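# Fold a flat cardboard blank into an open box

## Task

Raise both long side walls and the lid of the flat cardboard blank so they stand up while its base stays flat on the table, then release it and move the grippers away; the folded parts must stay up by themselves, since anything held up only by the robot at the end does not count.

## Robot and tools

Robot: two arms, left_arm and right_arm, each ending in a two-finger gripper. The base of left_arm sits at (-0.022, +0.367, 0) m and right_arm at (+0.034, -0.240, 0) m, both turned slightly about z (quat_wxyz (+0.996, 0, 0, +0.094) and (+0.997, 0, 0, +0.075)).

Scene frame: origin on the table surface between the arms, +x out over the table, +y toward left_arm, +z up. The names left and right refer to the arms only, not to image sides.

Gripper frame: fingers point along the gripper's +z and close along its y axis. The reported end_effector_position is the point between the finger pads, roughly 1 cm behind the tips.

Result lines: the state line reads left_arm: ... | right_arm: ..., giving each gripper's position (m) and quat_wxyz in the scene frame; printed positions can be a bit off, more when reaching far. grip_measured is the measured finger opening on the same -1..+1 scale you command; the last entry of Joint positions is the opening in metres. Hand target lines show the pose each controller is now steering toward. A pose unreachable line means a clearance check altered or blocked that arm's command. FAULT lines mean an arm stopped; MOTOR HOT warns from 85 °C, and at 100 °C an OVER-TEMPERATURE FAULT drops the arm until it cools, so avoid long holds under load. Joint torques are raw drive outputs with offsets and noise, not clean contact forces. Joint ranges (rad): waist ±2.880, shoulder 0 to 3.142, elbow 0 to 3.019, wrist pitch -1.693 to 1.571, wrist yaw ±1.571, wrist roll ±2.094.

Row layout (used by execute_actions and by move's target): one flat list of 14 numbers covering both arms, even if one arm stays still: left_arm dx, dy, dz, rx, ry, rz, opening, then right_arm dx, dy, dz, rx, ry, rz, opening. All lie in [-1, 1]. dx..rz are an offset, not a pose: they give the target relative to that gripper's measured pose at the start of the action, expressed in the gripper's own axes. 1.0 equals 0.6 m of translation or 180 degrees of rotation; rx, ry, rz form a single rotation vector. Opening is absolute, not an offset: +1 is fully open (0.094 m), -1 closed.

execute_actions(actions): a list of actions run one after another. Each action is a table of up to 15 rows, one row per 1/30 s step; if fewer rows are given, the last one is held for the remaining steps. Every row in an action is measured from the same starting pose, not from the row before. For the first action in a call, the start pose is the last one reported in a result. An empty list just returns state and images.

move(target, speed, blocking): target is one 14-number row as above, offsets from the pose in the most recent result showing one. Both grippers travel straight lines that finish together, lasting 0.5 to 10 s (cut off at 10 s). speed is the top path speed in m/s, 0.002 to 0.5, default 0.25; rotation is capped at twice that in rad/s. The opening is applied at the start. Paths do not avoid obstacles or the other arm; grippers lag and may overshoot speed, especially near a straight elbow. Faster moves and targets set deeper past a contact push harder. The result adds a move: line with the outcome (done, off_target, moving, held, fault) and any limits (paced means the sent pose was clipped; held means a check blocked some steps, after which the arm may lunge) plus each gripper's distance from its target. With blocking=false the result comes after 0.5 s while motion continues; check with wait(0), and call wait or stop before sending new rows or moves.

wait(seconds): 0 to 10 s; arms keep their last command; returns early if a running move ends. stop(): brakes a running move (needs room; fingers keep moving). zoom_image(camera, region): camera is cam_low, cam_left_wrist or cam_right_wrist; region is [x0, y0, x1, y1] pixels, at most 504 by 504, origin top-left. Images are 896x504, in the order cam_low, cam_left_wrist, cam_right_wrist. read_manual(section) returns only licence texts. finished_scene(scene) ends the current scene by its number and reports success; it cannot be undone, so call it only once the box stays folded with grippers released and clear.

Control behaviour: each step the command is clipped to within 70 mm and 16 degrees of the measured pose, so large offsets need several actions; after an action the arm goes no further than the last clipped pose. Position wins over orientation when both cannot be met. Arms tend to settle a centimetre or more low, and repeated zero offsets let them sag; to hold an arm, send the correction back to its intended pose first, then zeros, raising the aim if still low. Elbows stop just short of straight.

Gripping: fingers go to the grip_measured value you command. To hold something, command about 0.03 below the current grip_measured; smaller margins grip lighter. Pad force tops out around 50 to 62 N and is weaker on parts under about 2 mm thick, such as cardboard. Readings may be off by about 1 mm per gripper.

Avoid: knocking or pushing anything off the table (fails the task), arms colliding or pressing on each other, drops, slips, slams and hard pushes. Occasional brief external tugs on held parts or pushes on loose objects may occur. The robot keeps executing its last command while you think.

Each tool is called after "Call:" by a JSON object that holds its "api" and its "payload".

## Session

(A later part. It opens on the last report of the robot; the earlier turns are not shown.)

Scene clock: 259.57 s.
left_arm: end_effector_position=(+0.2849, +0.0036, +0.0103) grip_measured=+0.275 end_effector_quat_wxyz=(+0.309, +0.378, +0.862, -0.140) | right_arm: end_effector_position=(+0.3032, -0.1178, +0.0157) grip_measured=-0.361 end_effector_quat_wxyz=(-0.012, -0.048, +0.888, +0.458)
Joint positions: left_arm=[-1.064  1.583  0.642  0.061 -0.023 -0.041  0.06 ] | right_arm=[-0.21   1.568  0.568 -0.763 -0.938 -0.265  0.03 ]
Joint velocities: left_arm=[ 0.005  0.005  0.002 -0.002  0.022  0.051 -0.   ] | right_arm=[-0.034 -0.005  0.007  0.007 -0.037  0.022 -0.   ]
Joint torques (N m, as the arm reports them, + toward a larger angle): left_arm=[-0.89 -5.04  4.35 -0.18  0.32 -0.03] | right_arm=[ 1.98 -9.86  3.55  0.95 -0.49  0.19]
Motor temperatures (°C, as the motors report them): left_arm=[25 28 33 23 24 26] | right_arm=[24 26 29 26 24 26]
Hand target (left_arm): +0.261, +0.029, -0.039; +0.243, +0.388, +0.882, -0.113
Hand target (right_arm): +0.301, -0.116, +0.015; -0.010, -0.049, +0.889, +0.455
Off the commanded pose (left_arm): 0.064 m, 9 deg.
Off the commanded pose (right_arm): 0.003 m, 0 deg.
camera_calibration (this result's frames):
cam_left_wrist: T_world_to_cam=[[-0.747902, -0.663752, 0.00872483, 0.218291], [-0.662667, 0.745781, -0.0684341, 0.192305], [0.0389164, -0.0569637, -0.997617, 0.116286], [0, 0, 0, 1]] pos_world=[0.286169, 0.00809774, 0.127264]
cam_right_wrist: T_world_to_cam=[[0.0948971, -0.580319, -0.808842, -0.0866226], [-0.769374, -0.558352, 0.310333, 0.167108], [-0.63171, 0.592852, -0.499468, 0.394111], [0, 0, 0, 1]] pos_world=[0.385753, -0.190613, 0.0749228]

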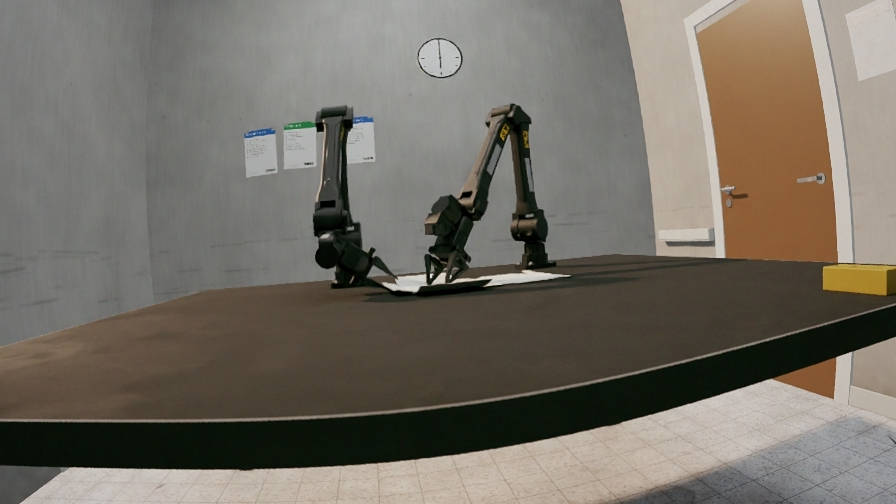

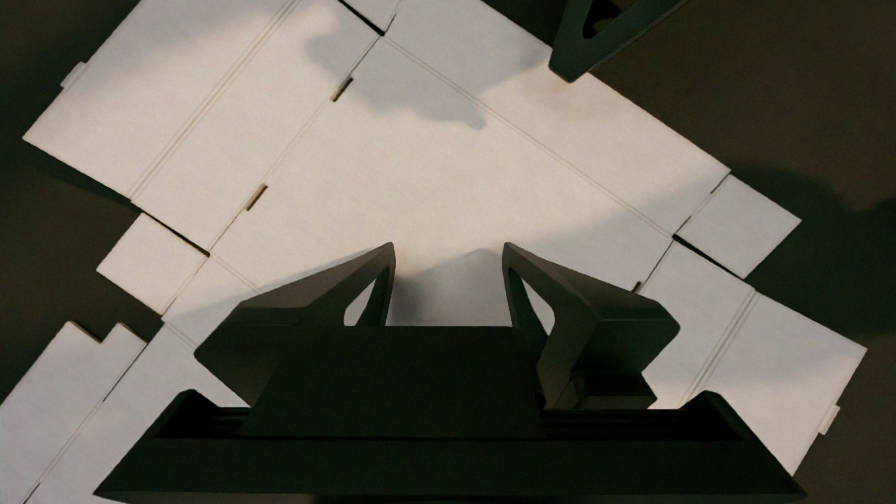

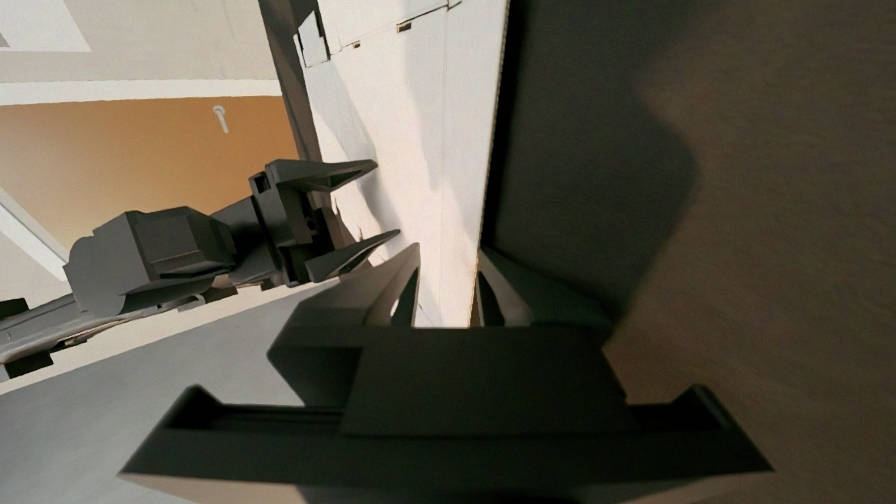

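Call:
{"api": "execute_actions", "payload": {"actions": [[[0.10,0,0.039,0,0.049,0,0.277, -0.0015,0.0065,-0.0003,-0.0055,-0.0013,-0.0011,-0.362],[0.10,0,0.039,0,0.049,0,0.277, -0.003,0.013,-0.0005,-0.011,-0.0027,-0.0022,-0.362],[0.10,0,0.039,0,0.049,0,0.277, -0.0044,0.0195,-0.0008,-0.0166,-0.004,-0.0033,-0.362],[0.10,0,0.039,0,0.049,0,0.277, -0.0059,0.026,-0.0011,-0.0221,-0.0053,-0.0044,-0.362],[0.10,0,0.039,0,0.049,0,0.277, -0.0074,0.0324,-0.0013,-0.0277,-0.0067,-0.0055,-0.362],[0.10,0,0.039,0,0.049,0,0.277, -0.0089,0.0389,-0.0016,-0.0332,-0.008,-0.0067,-0.362],[0.10,0,0.039,0,0.049,0,0.277, -0.0103,0.0454,-0.0019,-0.0387,-0.0093,-0.0078,-0.362],[0.10,0,0.039,0,0.049,0,0.277, -0.0118,0.0519,-0.0021,-0.0443,-0.0107,-0.0089,-0.362],[0.10,0,0.039,0,0.049,0,0.277, -0.0133,0.0584,-0.0024,-0.0498,-0.012,-0.01,-0.362],[0.10,0,0.039,0,0.049,0,0.277, -0.0148,0.0648,-0.0027,-0.0553,-0.0133,-0.0111,-0.362],[0.10,0,0.039,0,0.049,0,0.277, -0.0162,0.0713,-0.0029,-0.0609,-0.0147,-0.0122,-0.362],[0.10,0,0.039,0,0.049,0,0.277, -0.0177,0.0778,-0.0032,-0.0664,-0.016,-0.0133,-0.362]]]}}

Call:
{"api": "wait", "payload": {"seconds": 0.4}}

Call:
{"api": "zoom_image", "payload": {"camera": "cam_low", "region": [300, 230, 500, 310]}}

Scene clock: 294.83 s.
left_arm: end_effector_position=(+0.2850, +0.0039, +0.0102) grip_measured=+0.275 end_effector_quat_wxyz=(+0.309, +0.378, +0.862, -0.139) | right_arm: end_effector_position=(+0.3064, -0.0992, +0.0428) grip_measured=-0.361 end_effector_quat_wxyz=(+0.003, -0.036, +0.841, +0.540)
Joint positions: left_arm=[-1.064  1.583  0.642  0.061 -0.025 -0.041  0.06 ] | right_arm=[-0.204  1.568  0.563 -0.763 -1.132 -0.265  0.03 ]
Joint velocities: left_arm=[-0.005 -0.015 -0.002  0.022 -0.037  0.037 -0.001] | right_arm=[ 0.024 -0.005  0.017  0.007 -0.051  0.081 -0.   ]
Joint torques (N m, as the arm reports them, + toward a larger angle): left_arm=[-1.09 -5.25  4.38 -0.33  0.11 -0.03] | right_arm=[  2.67 -11.51   4.88   0.52  -1.87   0.06]
Motor temperatures (°C, as the motors report them): left_arm=[25 28 32 23 24 26] | right_arm=[24 26 29 26 24 26]
Hand target (left_arm): +0.261, +0.030, -0.040; +0.242, +0.387, +0.883, -0.110
Hand target (right_arm): +0.310, -0.092, +0.055; +0.015, -0.054, +0.834, +0.549
Off the commanded pose (left_arm): 0.064 m, 9 deg.
Off the commanded pose (right_arm): 0.015 m, 3 deg.
camera_calibration (this result's frames):
cam_left_wrist: T_world_to_cam=[[-0.7471, -0.664672, 0.00723109, 0.218414], [-0.66353, 0.745079, -0.0677218, 0.1924], [0.0396251, -0.055393, -0.997678, 0.115978], [0, 0, 0, 1]] pos_world=[0.286245, 0.0082454, 0.127159]
cam_right_wrist: T_world_to_cam=[[0.0845524, -0.420137, -0.903513, -0.0310709], [-0.788373, -0.582736, 0.197197, 0.179774], [-0.60936, 0.695632, -0.380497, 0.396918], [0, 0, 0, 1]] pos_world=[0.386222, -0.184401, 0.0875018]

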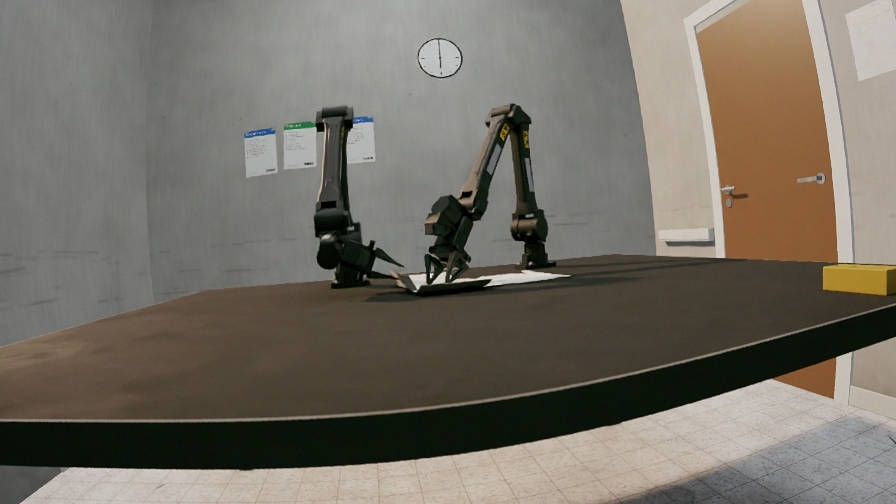

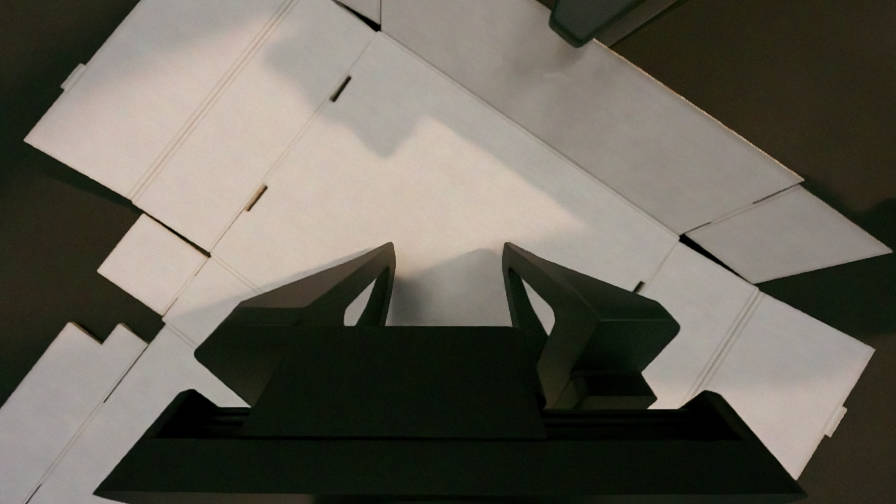

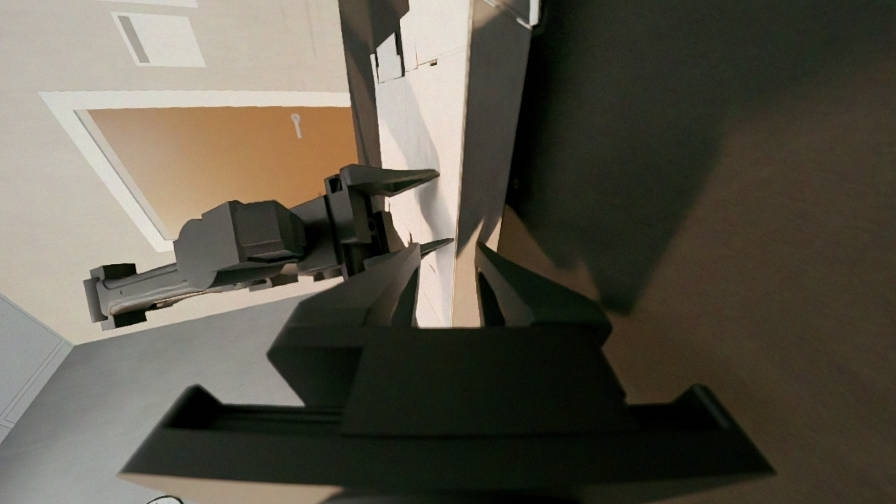

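Scene clock: 295.23 s.
left_arm: end_effector_position=(+0.2850, +0.0039, +0.0102) grip_measured=+0.275 end_effector_quat_wxyz=(+0.309, +0.378, +0.862, -0.139) | right_arm: end_effector_position=(+0.3063, -0.0990, +0.0429) grip_measured=-0.361 end_effector_quat_wxyz=(+0.003, -0.036, +0.841, +0.540)
Joint positions: left_arm=[-1.064  1.583  0.642  0.061 -0.025 -0.041  0.06 ] | right_arm=[-0.203  1.568  0.563 -0.763 -1.133 -0.265  0.03 ]
Joint velocities: left_arm=[ 0.005  0.005 -0.002  0.012  0.037 -0.066  0.001] | right_arm=[-0.024 -0.005 -0.012  0.012  0.066 -0.051 -0.   ]
Joint torques (N m, as the arm reports them, + toward a larger angle): left_arm=[-1.01 -4.79  4.37 -0.21  0.1  -0.04] | right_arm=[  2.9  -11.55   4.8    0.53  -1.88   0.06]
Motor temperatures (°C, as the motors report them): left_arm=[25 28 32 23 24 26] | right_arm=[24 26 29 26 24 26]
Hand target (left_arm): +0.261, +0.030, -0.040; +0.242, +0.387, +0.883, -0.110
Hand target (right_arm): +0.310, -0.092, +0.055; +0.015, -0.054, +0.834, +0.549
Off the commanded pose (left_arm): 0.064 m, 9 deg.
Off the commanded pose (right_arm): 0.015 m, 3 deg.
wait: 0.40 s; at rest by 0.17 s
camera_calibration (this result's frames):
cam_left_wrist: T_world_to_cam=[[-0.7471, -0.664672, 0.00723109, 0.218414], [-0.66353, 0.745079, -0.0677218, 0.1924], [0.0396251, -0.055393, -0.997678, 0.115978], [0, 0, 0, 1]] pos_world=[0.286245, 0.0082454, 0.127159]
cam_right_wrist: T_world_to_cam=[[0.0846856, -0.419443, -0.903823, -0.0308555], [-0.788245, -0.583066, 0.196731, 0.17977], [-0.609506, 0.695774, -0.380001, 0.396873], [0, 0, 0, 1]] pos_world=[0.386212, -0.184258, 0.0875577]

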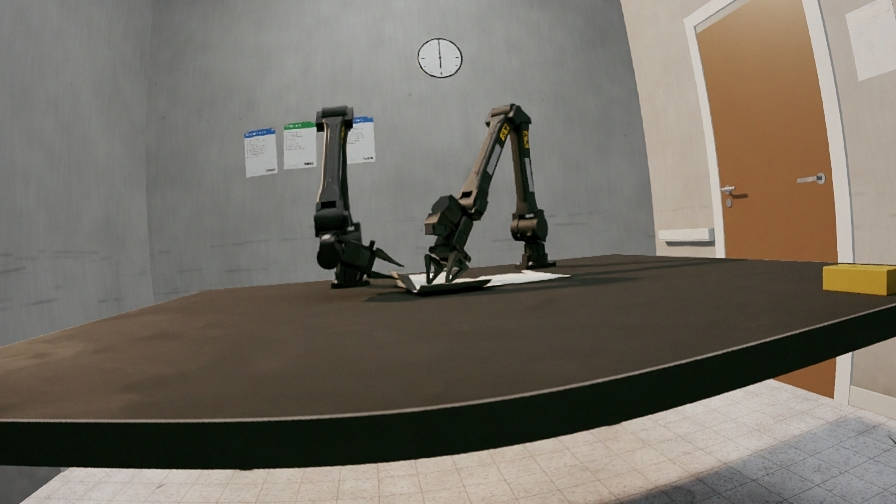

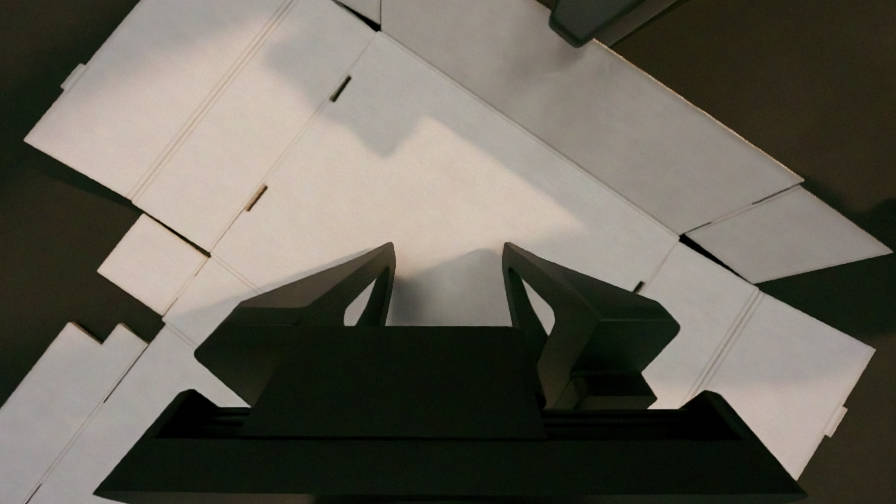

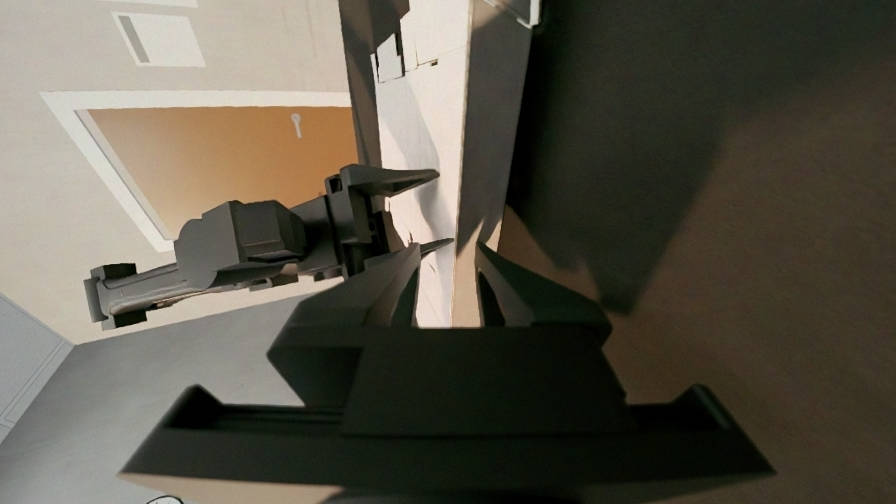

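Region (300, 230, 500, 310) of cam_low's 896x504 image, scaled by 2.520, with more detail than that image has; it fills the top 202 rows of this view, and the rest is white.

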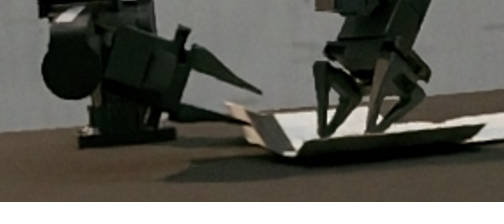

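Call:
{"api": "execute_actions", "payload": {"actions": [[[0.097,0,0.039,0,0.048,0,0.277, -0.0015,0.0227,0.005,-0.007,0.0012,-0.012,-0.362],[0.094,0.001,0.039,0,0.047,0,0.277, 0.002,0.0232,0.0101,-0.0066,0.0051,-0.0125,-0.362],[0.091,0.001,0.039,-0.001,0.046,0,0.277, 0.0056,0.0236,0.0153,-0.0063,0.0089,-0.0131,-0.362],[0.088,0.0015,0.0395,-0.001,0.044,0.001,0.277, 0.0091,0.0241,0.0204,-0.0059,0.0128,-0.0136,-0.362],[0.085,0.002,0.0395,-0.0015,0.043,0.001,0.277, 0.0127,0.0245,0.0256,-0.0055,0.0167,-0.0141,-0.362],[0.082,0.0023,0.0397,-0.0017,0.042,0.001,0.277, 0.0162,0.025,0.0307,-0.0052,0.0205,-0.0147,-0.362],[0.082,0.0023,0.0397,-0.0017,0.042,0.001,0.277, 0.0198,0.0255,0.0359,-0.0048,0.0244,-0.0152,-0.362],[0.082,0.0023,0.0397,-0.0017,0.042,0.001,0.277, 0.0233,0.0259,0.041,-0.0044,0.0283,-0.0157,-0.362],[0.082,0.0023,0.0397,-0.0017,0.042,0.001,0.277, 0.0268,0.0264,0.0461,-0.0041,0.0321,-0.0163,-0.362],[0.082,0.0023,0.0397,-0.0017,0.042,0.001,0.277, 0.0304,0.0268,0.0513,-0.0037,0.036,-0.0168,-0.362],[0.082,0.0023,0.0397,-0.0017,0.042,0.001,0.277, 0.0339,0.0273,0.0564,-0.0033,0.0399,-0.0173,-0.362],[0.082,0.0023,0.0397,-0.0017,0.042,0.001,0.277, 0.0375,0.0277,0.0616,-0.003,0.0437,-0.0179,-0.362],[0.082,0.0023,0.0397,-0.0017,0.042,0.001,0.277, 0.041,0.0282,0.0667,-0.0026,0.0476,-0.0184,-0.362]]]}}

Call:
{"api": "wait", "payload": {"seconds": 0.5}}

Call:
{"api": "zoom_image", "payload": {"camera": "cam_low", "region": [300, 230, 500, 310]}}

Scene clock: 379.93 s.
left_arm: end_effector_position=(+0.2854, +0.0042, +0.0102) grip_measured=+0.275 end_effector_quat_wxyz=(+0.309, +0.377, +0.862, -0.138) | right_arm: end_effector_position=(+0.2895, -0.0714, +0.0416) grip_measured=-0.361 end_effector_quat_wxyz=(-0.024, -0.086, +0.839, +0.536)
Joint positions: left_arm=[-1.064  1.583  0.642  0.061 -0.028 -0.041  0.06 ] | right_arm=[-0.096  1.568  0.563 -0.763 -1.124 -0.275  0.03 ]
Joint velocities: left_arm=[-0.015 -0.005  0.017  0.007  0.007 -0.037  0.   ] | right_arm=[ 0.298 -0.005  0.002  0.002 -0.037  0.007  0.   ]
Joint torques (N m, as the arm reports them, + toward a larger angle): left_arm=[-0.84 -4.71  5.46  0.06 -0.12  0.03] | right_arm=[ 3.54 -8.56  4.26  0.   -0.96  0.03]
Motor temperatures (°C, as the motors report them): left_arm=[25 28 32 23 24 26] | right_arm=[24 27 29 26 27 26]
Hand target (left_arm): +0.268, +0.025, -0.034; +0.253, +0.387, +0.880, -0.110
Hand target (right_arm): +0.279, -0.059, +0.041; -0.044, -0.101, +0.836, +0.538
Off the commanded pose (left_arm): 0.055 m, 8 deg.
Off the commanded pose (right_arm): 0.018 m, 3 deg.
camera_calibration (this result's frames):
cam_left_wrist: T_world_to_cam=[[-0.745978, -0.665951, 0.00517395, 0.218579], [-0.664689, 0.744038, -0.0677923, 0.192744], [0.0412967, -0.0540106, -0.997686, 0.115507], [0, 0, 0, 1]] pos_world=[0.2864, 0.00839274, 0.127175]
cam_right_wrist: T_world_to_cam=[[0.139736, -0.413469, -0.899732, -0.034685], [-0.719557, -0.666613, 0.194587, 0.157117], [-0.680229, 0.620218, -0.390665, 0.382452], [0, 0, 0, 1]] pos_world=[0.378056, -0.146808, 0.0876303]

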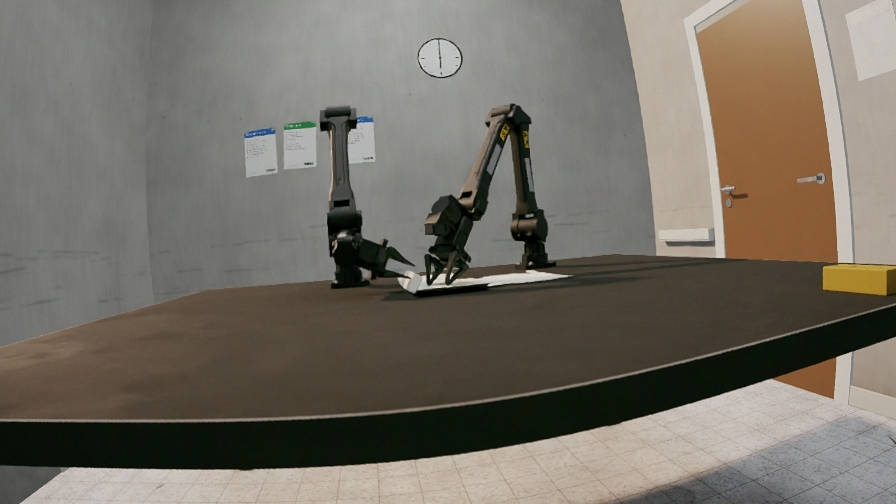

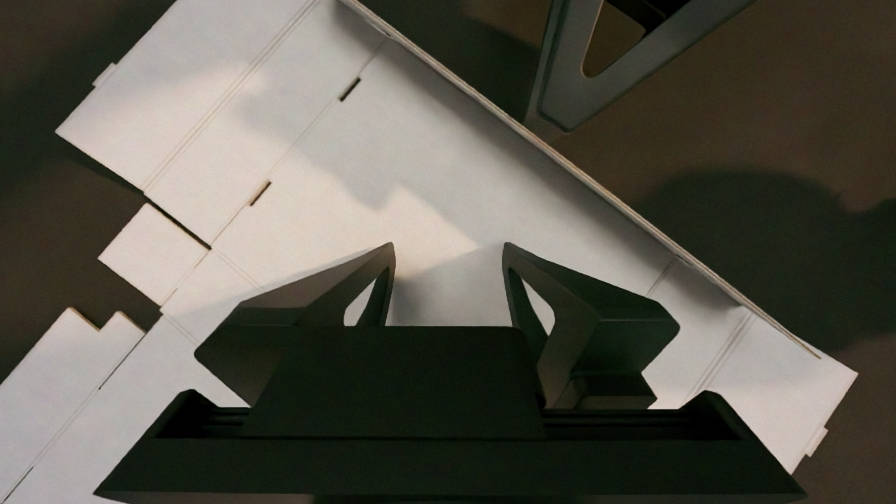

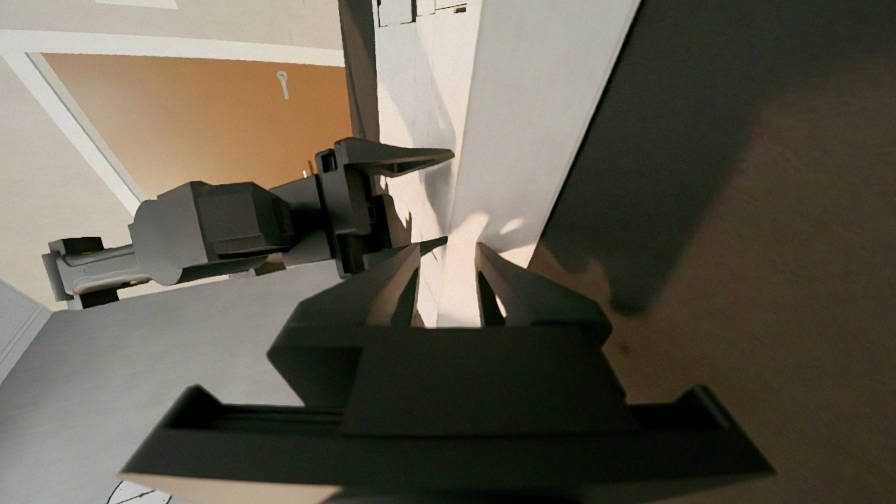

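Scene clock: 380.43 s.
left_arm: end_effector_position=(+0.2854, +0.0042, +0.0102) grip_measured=+0.275 end_effector_quat_wxyz=(+0.309, +0.377, +0.862, -0.138) | right_arm: end_effector_position=(+0.2859, -0.0660, +0.0418) grip_measured=-0.361 end_effector_quat_wxyz=(-0.030, -0.095, +0.838, +0.536)
Joint positions: left_arm=[-1.064  1.583  0.642  0.061 -0.028 -0.041  0.06 ] | right_arm=[-0.075  1.568  0.563 -0.763 -1.125 -0.275  0.03 ]
Joint velocities: left_arm=[-0.015 -0.015  0.002 -0.017  0.007 -0.037 -0.001] | right_arm=[-0.015 -0.015  0.007  0.007  0.037  0.007 -0.001]
Joint torques (N m, as the arm reports them, + toward a larger angle): left_arm=[-1.21 -4.89  5.49  0.09 -0.1   0.  ] | right_arm=[ 3.27 -8.35  4.25  0.   -0.91  0.03]
Motor temperatures (°C, as the motors report them): left_arm=[25 28 32 23 24 26] | right_arm=[24 27 29 26 26 26]
Hand target (left_arm): +0.268, +0.025, -0.034; +0.253, +0.387, +0.880, -0.110
Hand target (right_arm): +0.279, -0.060, +0.041; -0.044, -0.101, +0.836, +0.538
Off the commanded pose (left_arm): 0.055 m, 8 deg.
Off the commanded pose (right_arm): 0.011 m, 2 deg.
wait: 0.50 s; at rest by 0.27 s
camera_calibration (this result's frames):
cam_left_wrist: T_world_to_cam=[[-0.745978, -0.665951, 0.00517395, 0.218579], [-0.664689, 0.744038, -0.0677923, 0.192744], [0.0412967, -0.0540106, -0.997686, 0.115507], [0, 0, 0, 1]] pos_world=[0.2864, 0.00839274, 0.127175]
cam_right_wrist: T_world_to_cam=[[0.148268, -0.409798, -0.900046, -0.0340384], [-0.705505, -0.681602, 0.194118, 0.153125], [-0.693022, 0.606205, -0.390174, 0.379438], [0, 0, 0, 1]] pos_world=[0.376036, -0.139596, 0.0876864]

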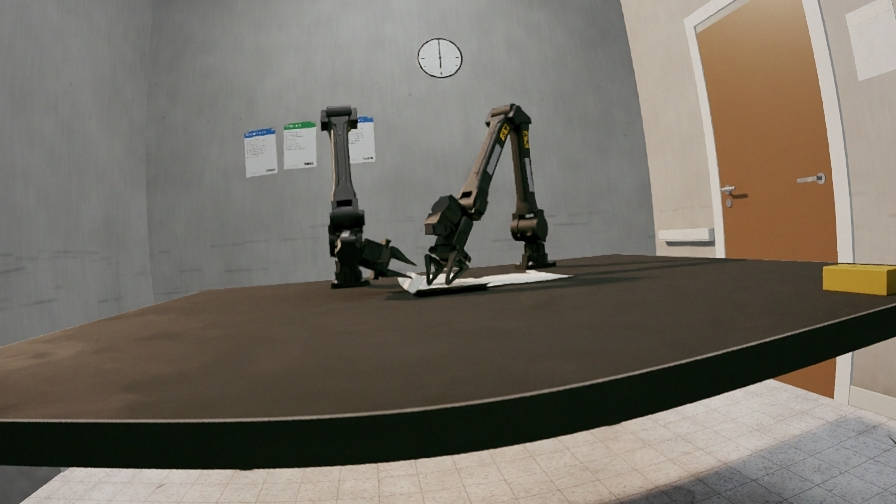

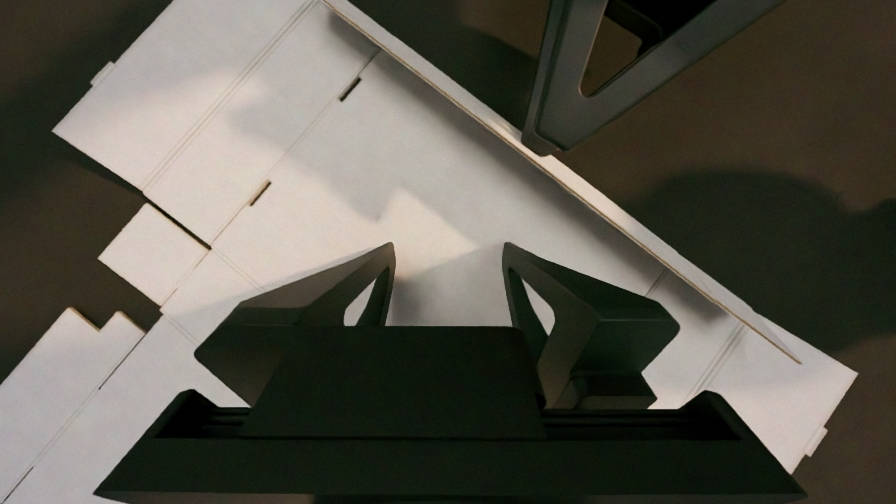

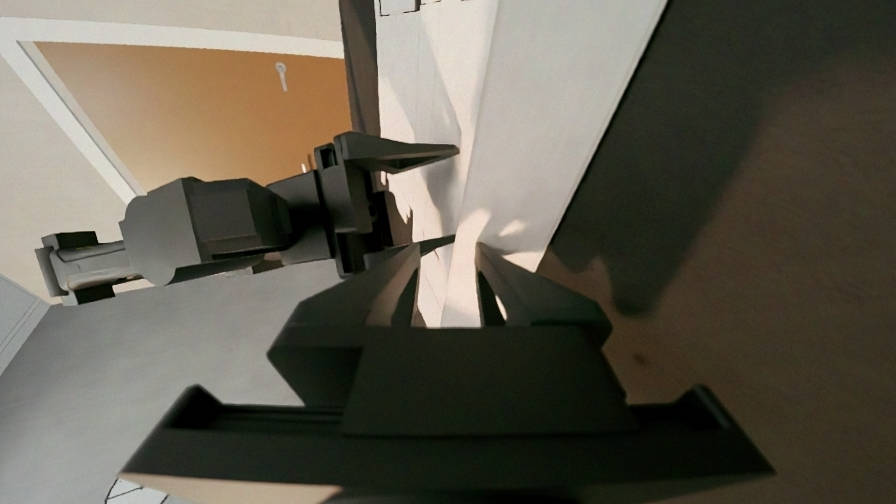

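Region (300, 230, 500, 310) of cam_low's 896x504 image, scaled by 2.520, with more detail than that image has; it fills the top 202 rows of this view, and the rest is white.

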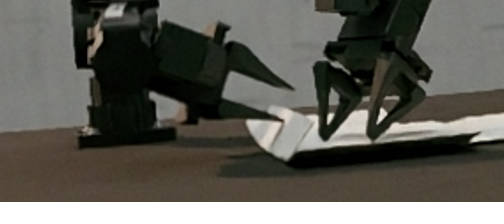

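Call:
{"api": "execute_actions", "payload": {"actions": [[[0.09,0,0.039,0,0.045,0,0.277, 0.008,0.0027,0.0145,-0.0008,0.0099,-0.0011,-0.362],[0.10,0,0.039,0,0.049,0,0.277, 0.0116,-0.0004,0.0171,0.0019,0.0127,-0.0004,-0.362],[0.10,0,0.039,0,0.049,0,0.277, 0.0152,-0.0035,0.0196,0.0046,0.0154,0.0003,-0.362],[0.10,0,0.039,0,0.049,0,0.277, 0.0188,-0.0065,0.0222,0.0073,0.0182,0.001,-0.362],[0.10,0,0.039,0,0.049,0,0.277, 0.0224,-0.0096,0.0247,0.01,0.0209,0.0017,-0.362],[0.10,0,0.039,0,0.049,0,0.277, 0.026,-0.0127,0.0273,0.0127,0.0237,0.0024,-0.362],[0.10,0,0.039,0,0.049,0,0.277, 0.0297,-0.0158,0.0299,0.0154,0.0264,0.0031,-0.362],[0.10,0,0.039,0,0.049,0,0.277, 0.0333,-0.0188,0.0324,0.018,0.0292,0.0038,-0.362],[0.10,0,0.039,0,0.049,0,0.277, 0.0369,-0.0219,0.035,0.0207,0.0319,0.0045,-0.362],[0.10,0,0.039,0,0.049,0,0.277, 0.0405,-0.025,0.0375,0.0234,0.0347,0.0052,-0.362],[0.10,0,0.039,0,0.049,0,0.277, 0.0441,-0.0281,0.0401,0.0261,0.0374,0.0059,-0.362],[0.10,0,0.039,0,0.049,0,0.277, 0.0477,-0.0311,0.0426,0.0288,0.0402,0.0066,-0.362],[0.10,0,0.039,0,0.049,0,0.277, 0.0513,-0.0342,0.0452,0.0315,0.0429,0.0073,-0.362]]]}}

Call:
{"api": "wait", "payload": {"seconds": 0.5}}

Call:
{"api": "zoom_image", "payload": {"camera": "cam_low", "region": [300, 230, 500, 310]}}

Scene clock: 405.20 s.
left_arm: end_effector_position=(+0.2853, +0.0044, +0.0101) grip_measured=+0.275 end_effector_quat_wxyz=(+0.309, +0.377, +0.862, -0.138) | right_arm: end_effector_position=(+0.2735, -0.0600, +0.0269) grip_measured=-0.361 end_effector_quat_wxyz=(-0.051, -0.128, +0.859, +0.494)
Joint positions: left_arm=[-1.064  1.583  0.642  0.06  -0.028 -0.041  0.06 ] | right_arm=[-0.017  1.57   0.563 -0.763 -1.027 -0.275  0.03 ]
Joint velocities: left_arm=[-0.005 -0.005  0.007 -0.017  0.037 -0.051  0.001] | right_arm=[ 0.122  0.034 -0.002 -0.007 -0.051  0.007  0.001]
Joint torques (N m, as the arm reports them, + toward a larger angle): left_arm=[-0.84 -4.84  4.36 -0.42  0.   -0.04] | right_arm=[ 2.75 -5.47  2.58  0.31  0.04  0.12]
Motor temperatures (°C, as the motors report them): left_arm=[25 28 32 23 24 26] | right_arm=[24 26 28 26 25 26]
Hand target (left_arm): +0.262, +0.031, -0.040; +0.243, +0.387, +0.883, -0.108
Hand target (right_arm): +0.254, -0.058, +0.012; -0.087, -0.123, +0.861, +0.485
Off the commanded pose (left_arm): 0.064 m, 9 deg.
Off the commanded pose (right_arm): 0.026 m, 4 deg.
camera_calibration (this result's frames):
cam_left_wrist: T_world_to_cam=[[-0.745975, -0.665954, 0.00514742, 0.218585], [-0.664722, 0.744078, -0.0670315, 0.192593], [0.0408098, -0.0534255, -0.997738, 0.115535], [0, 0, 0, 1]] pos_world=[0.286365, 0.00843536, 0.127058]
cam_right_wrist: T_world_to_cam=[[0.190055, -0.480613, -0.85609, -0.0599448], [-0.653538, -0.712647, 0.254996, 0.133595], [-0.732644, 0.511024, -0.449541, 0.368069], [0, 0, 0, 1]] pos_world=[0.368366, -0.121697, 0.080078]

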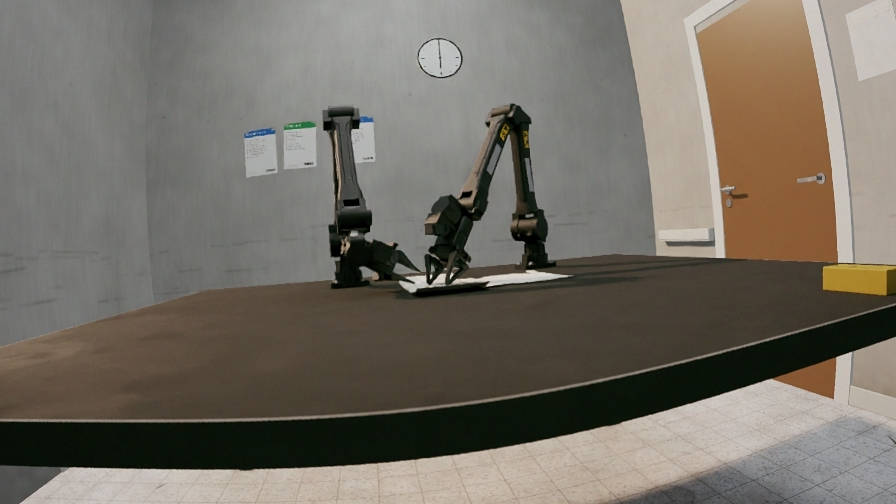

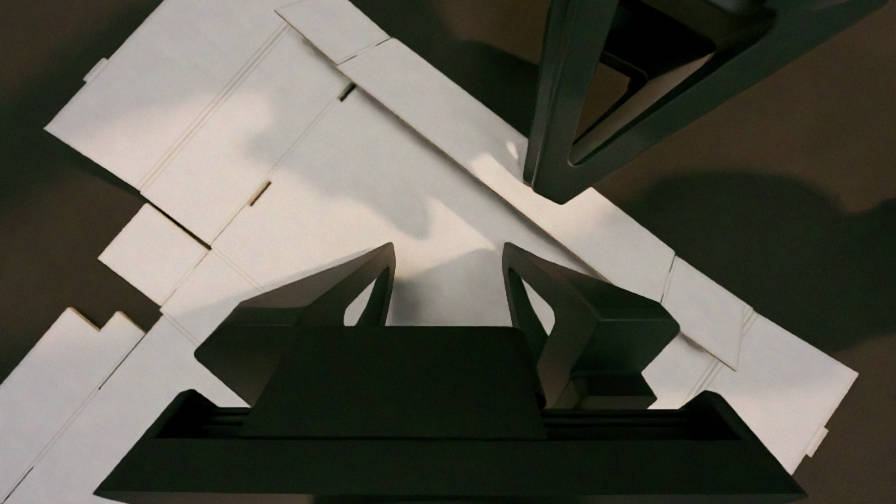

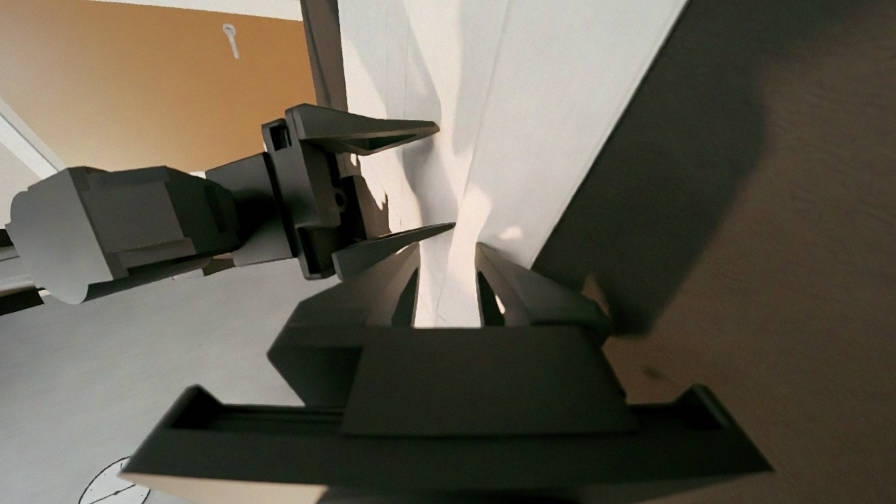

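Scene clock: 405.70 s.
left_arm: end_effector_position=(+0.2853, +0.0044, +0.0101) grip_measured=+0.275 end_effector_quat_wxyz=(+0.309, +0.377, +0.862, -0.138) | right_arm: end_effector_position=(+0.2718, -0.0586, +0.0257) grip_measured=-0.361 end_effector_quat_wxyz=(-0.055, -0.130, +0.858, +0.493)
Joint positions: left_arm=[-1.064  1.583  0.642  0.06  -0.028 -0.041  0.06 ] | right_arm=[-0.011  1.574  0.563 -0.763 -1.026 -0.275  0.03 ]
Joint velocities: left_arm=[-0.005 -0.005  0.007  0.002 -0.007  0.022 -0.   ] | right_arm=[ 0.005  0.005 -0.027 -0.002 -0.007  0.022 -0.   ]
Joint torques (N m, as the arm reports them, + toward a larger angle): left_arm=[-1.08 -5.02  4.38 -0.3   0.01 -0.05] | right_arm=[ 2.82 -5.98  2.57  0.33  0.05  0.12]
Motor temperatures (°C, as the motors report them): left_arm=[25 28 32 23 24 26] | right_arm=[24 26 28 26 25 26]
Hand target (left_arm): +0.262, +0.031, -0.040; +0.243, +0.387, +0.883, -0.108
Hand target (right_arm): +0.254, -0.058, +0.012; -0.087, -0.123, +0.861, +0.485
Off the commanded pose (left_arm): 0.064 m, 9 deg.
Off the commanded pose (right_arm): 0.024 m, 4 deg.
wait: 0.50 s; at rest by 0.20 s
camera_calibration (this result's frames):
cam_left_wrist: T_world_to_cam=[[-0.745975, -0.665954, 0.00514742, 0.218585], [-0.664722, 0.744078, -0.0670315, 0.192593], [0.0408098, -0.0534255, -0.997738, 0.115535], [0, 0, 0, 1]] pos_world=[0.286365, 0.00843536, 0.127058]
cam_right_wrist: T_world_to_cam=[[0.189853, -0.480776, -0.856043, -0.0599274], [-0.647711, -0.716583, 0.258803, 0.131905], [-0.737852, 0.505334, -0.44745, 0.366675], [0, 0, 0, 1]] pos_world=[0.367366, -0.119584, 0.0786308]

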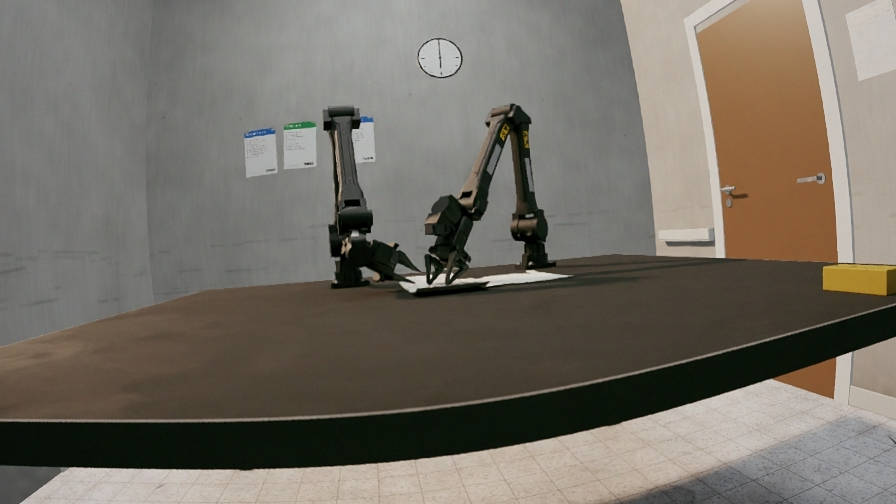

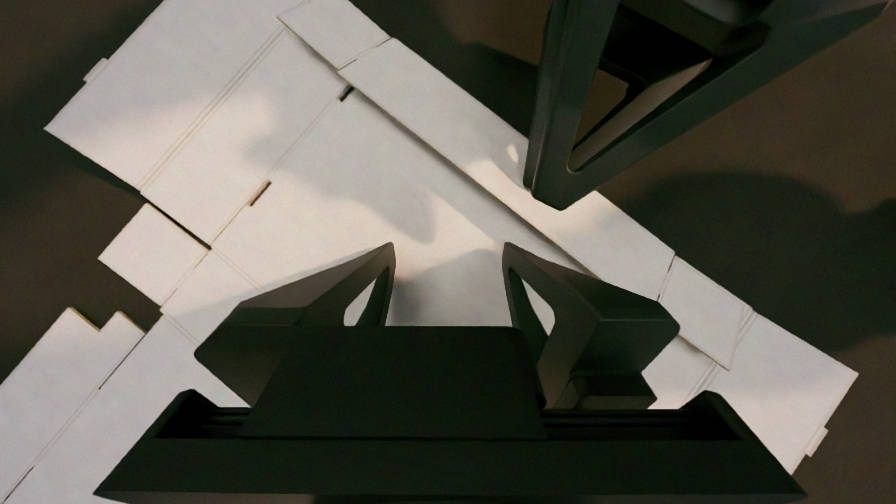

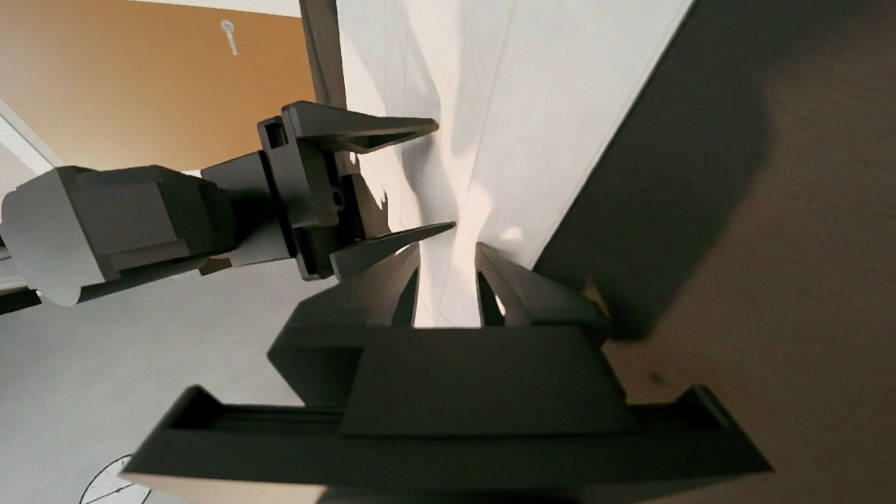

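Region (300, 230, 500, 310) of cam_low's 896x504 image, scaled by 2.520, with more detail than that image has; it fills the top 202 rows of this view, and the rest is white.

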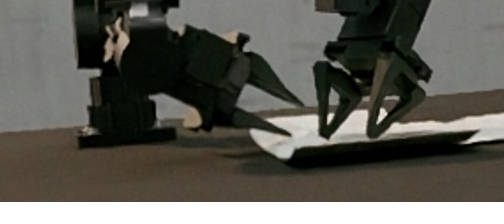

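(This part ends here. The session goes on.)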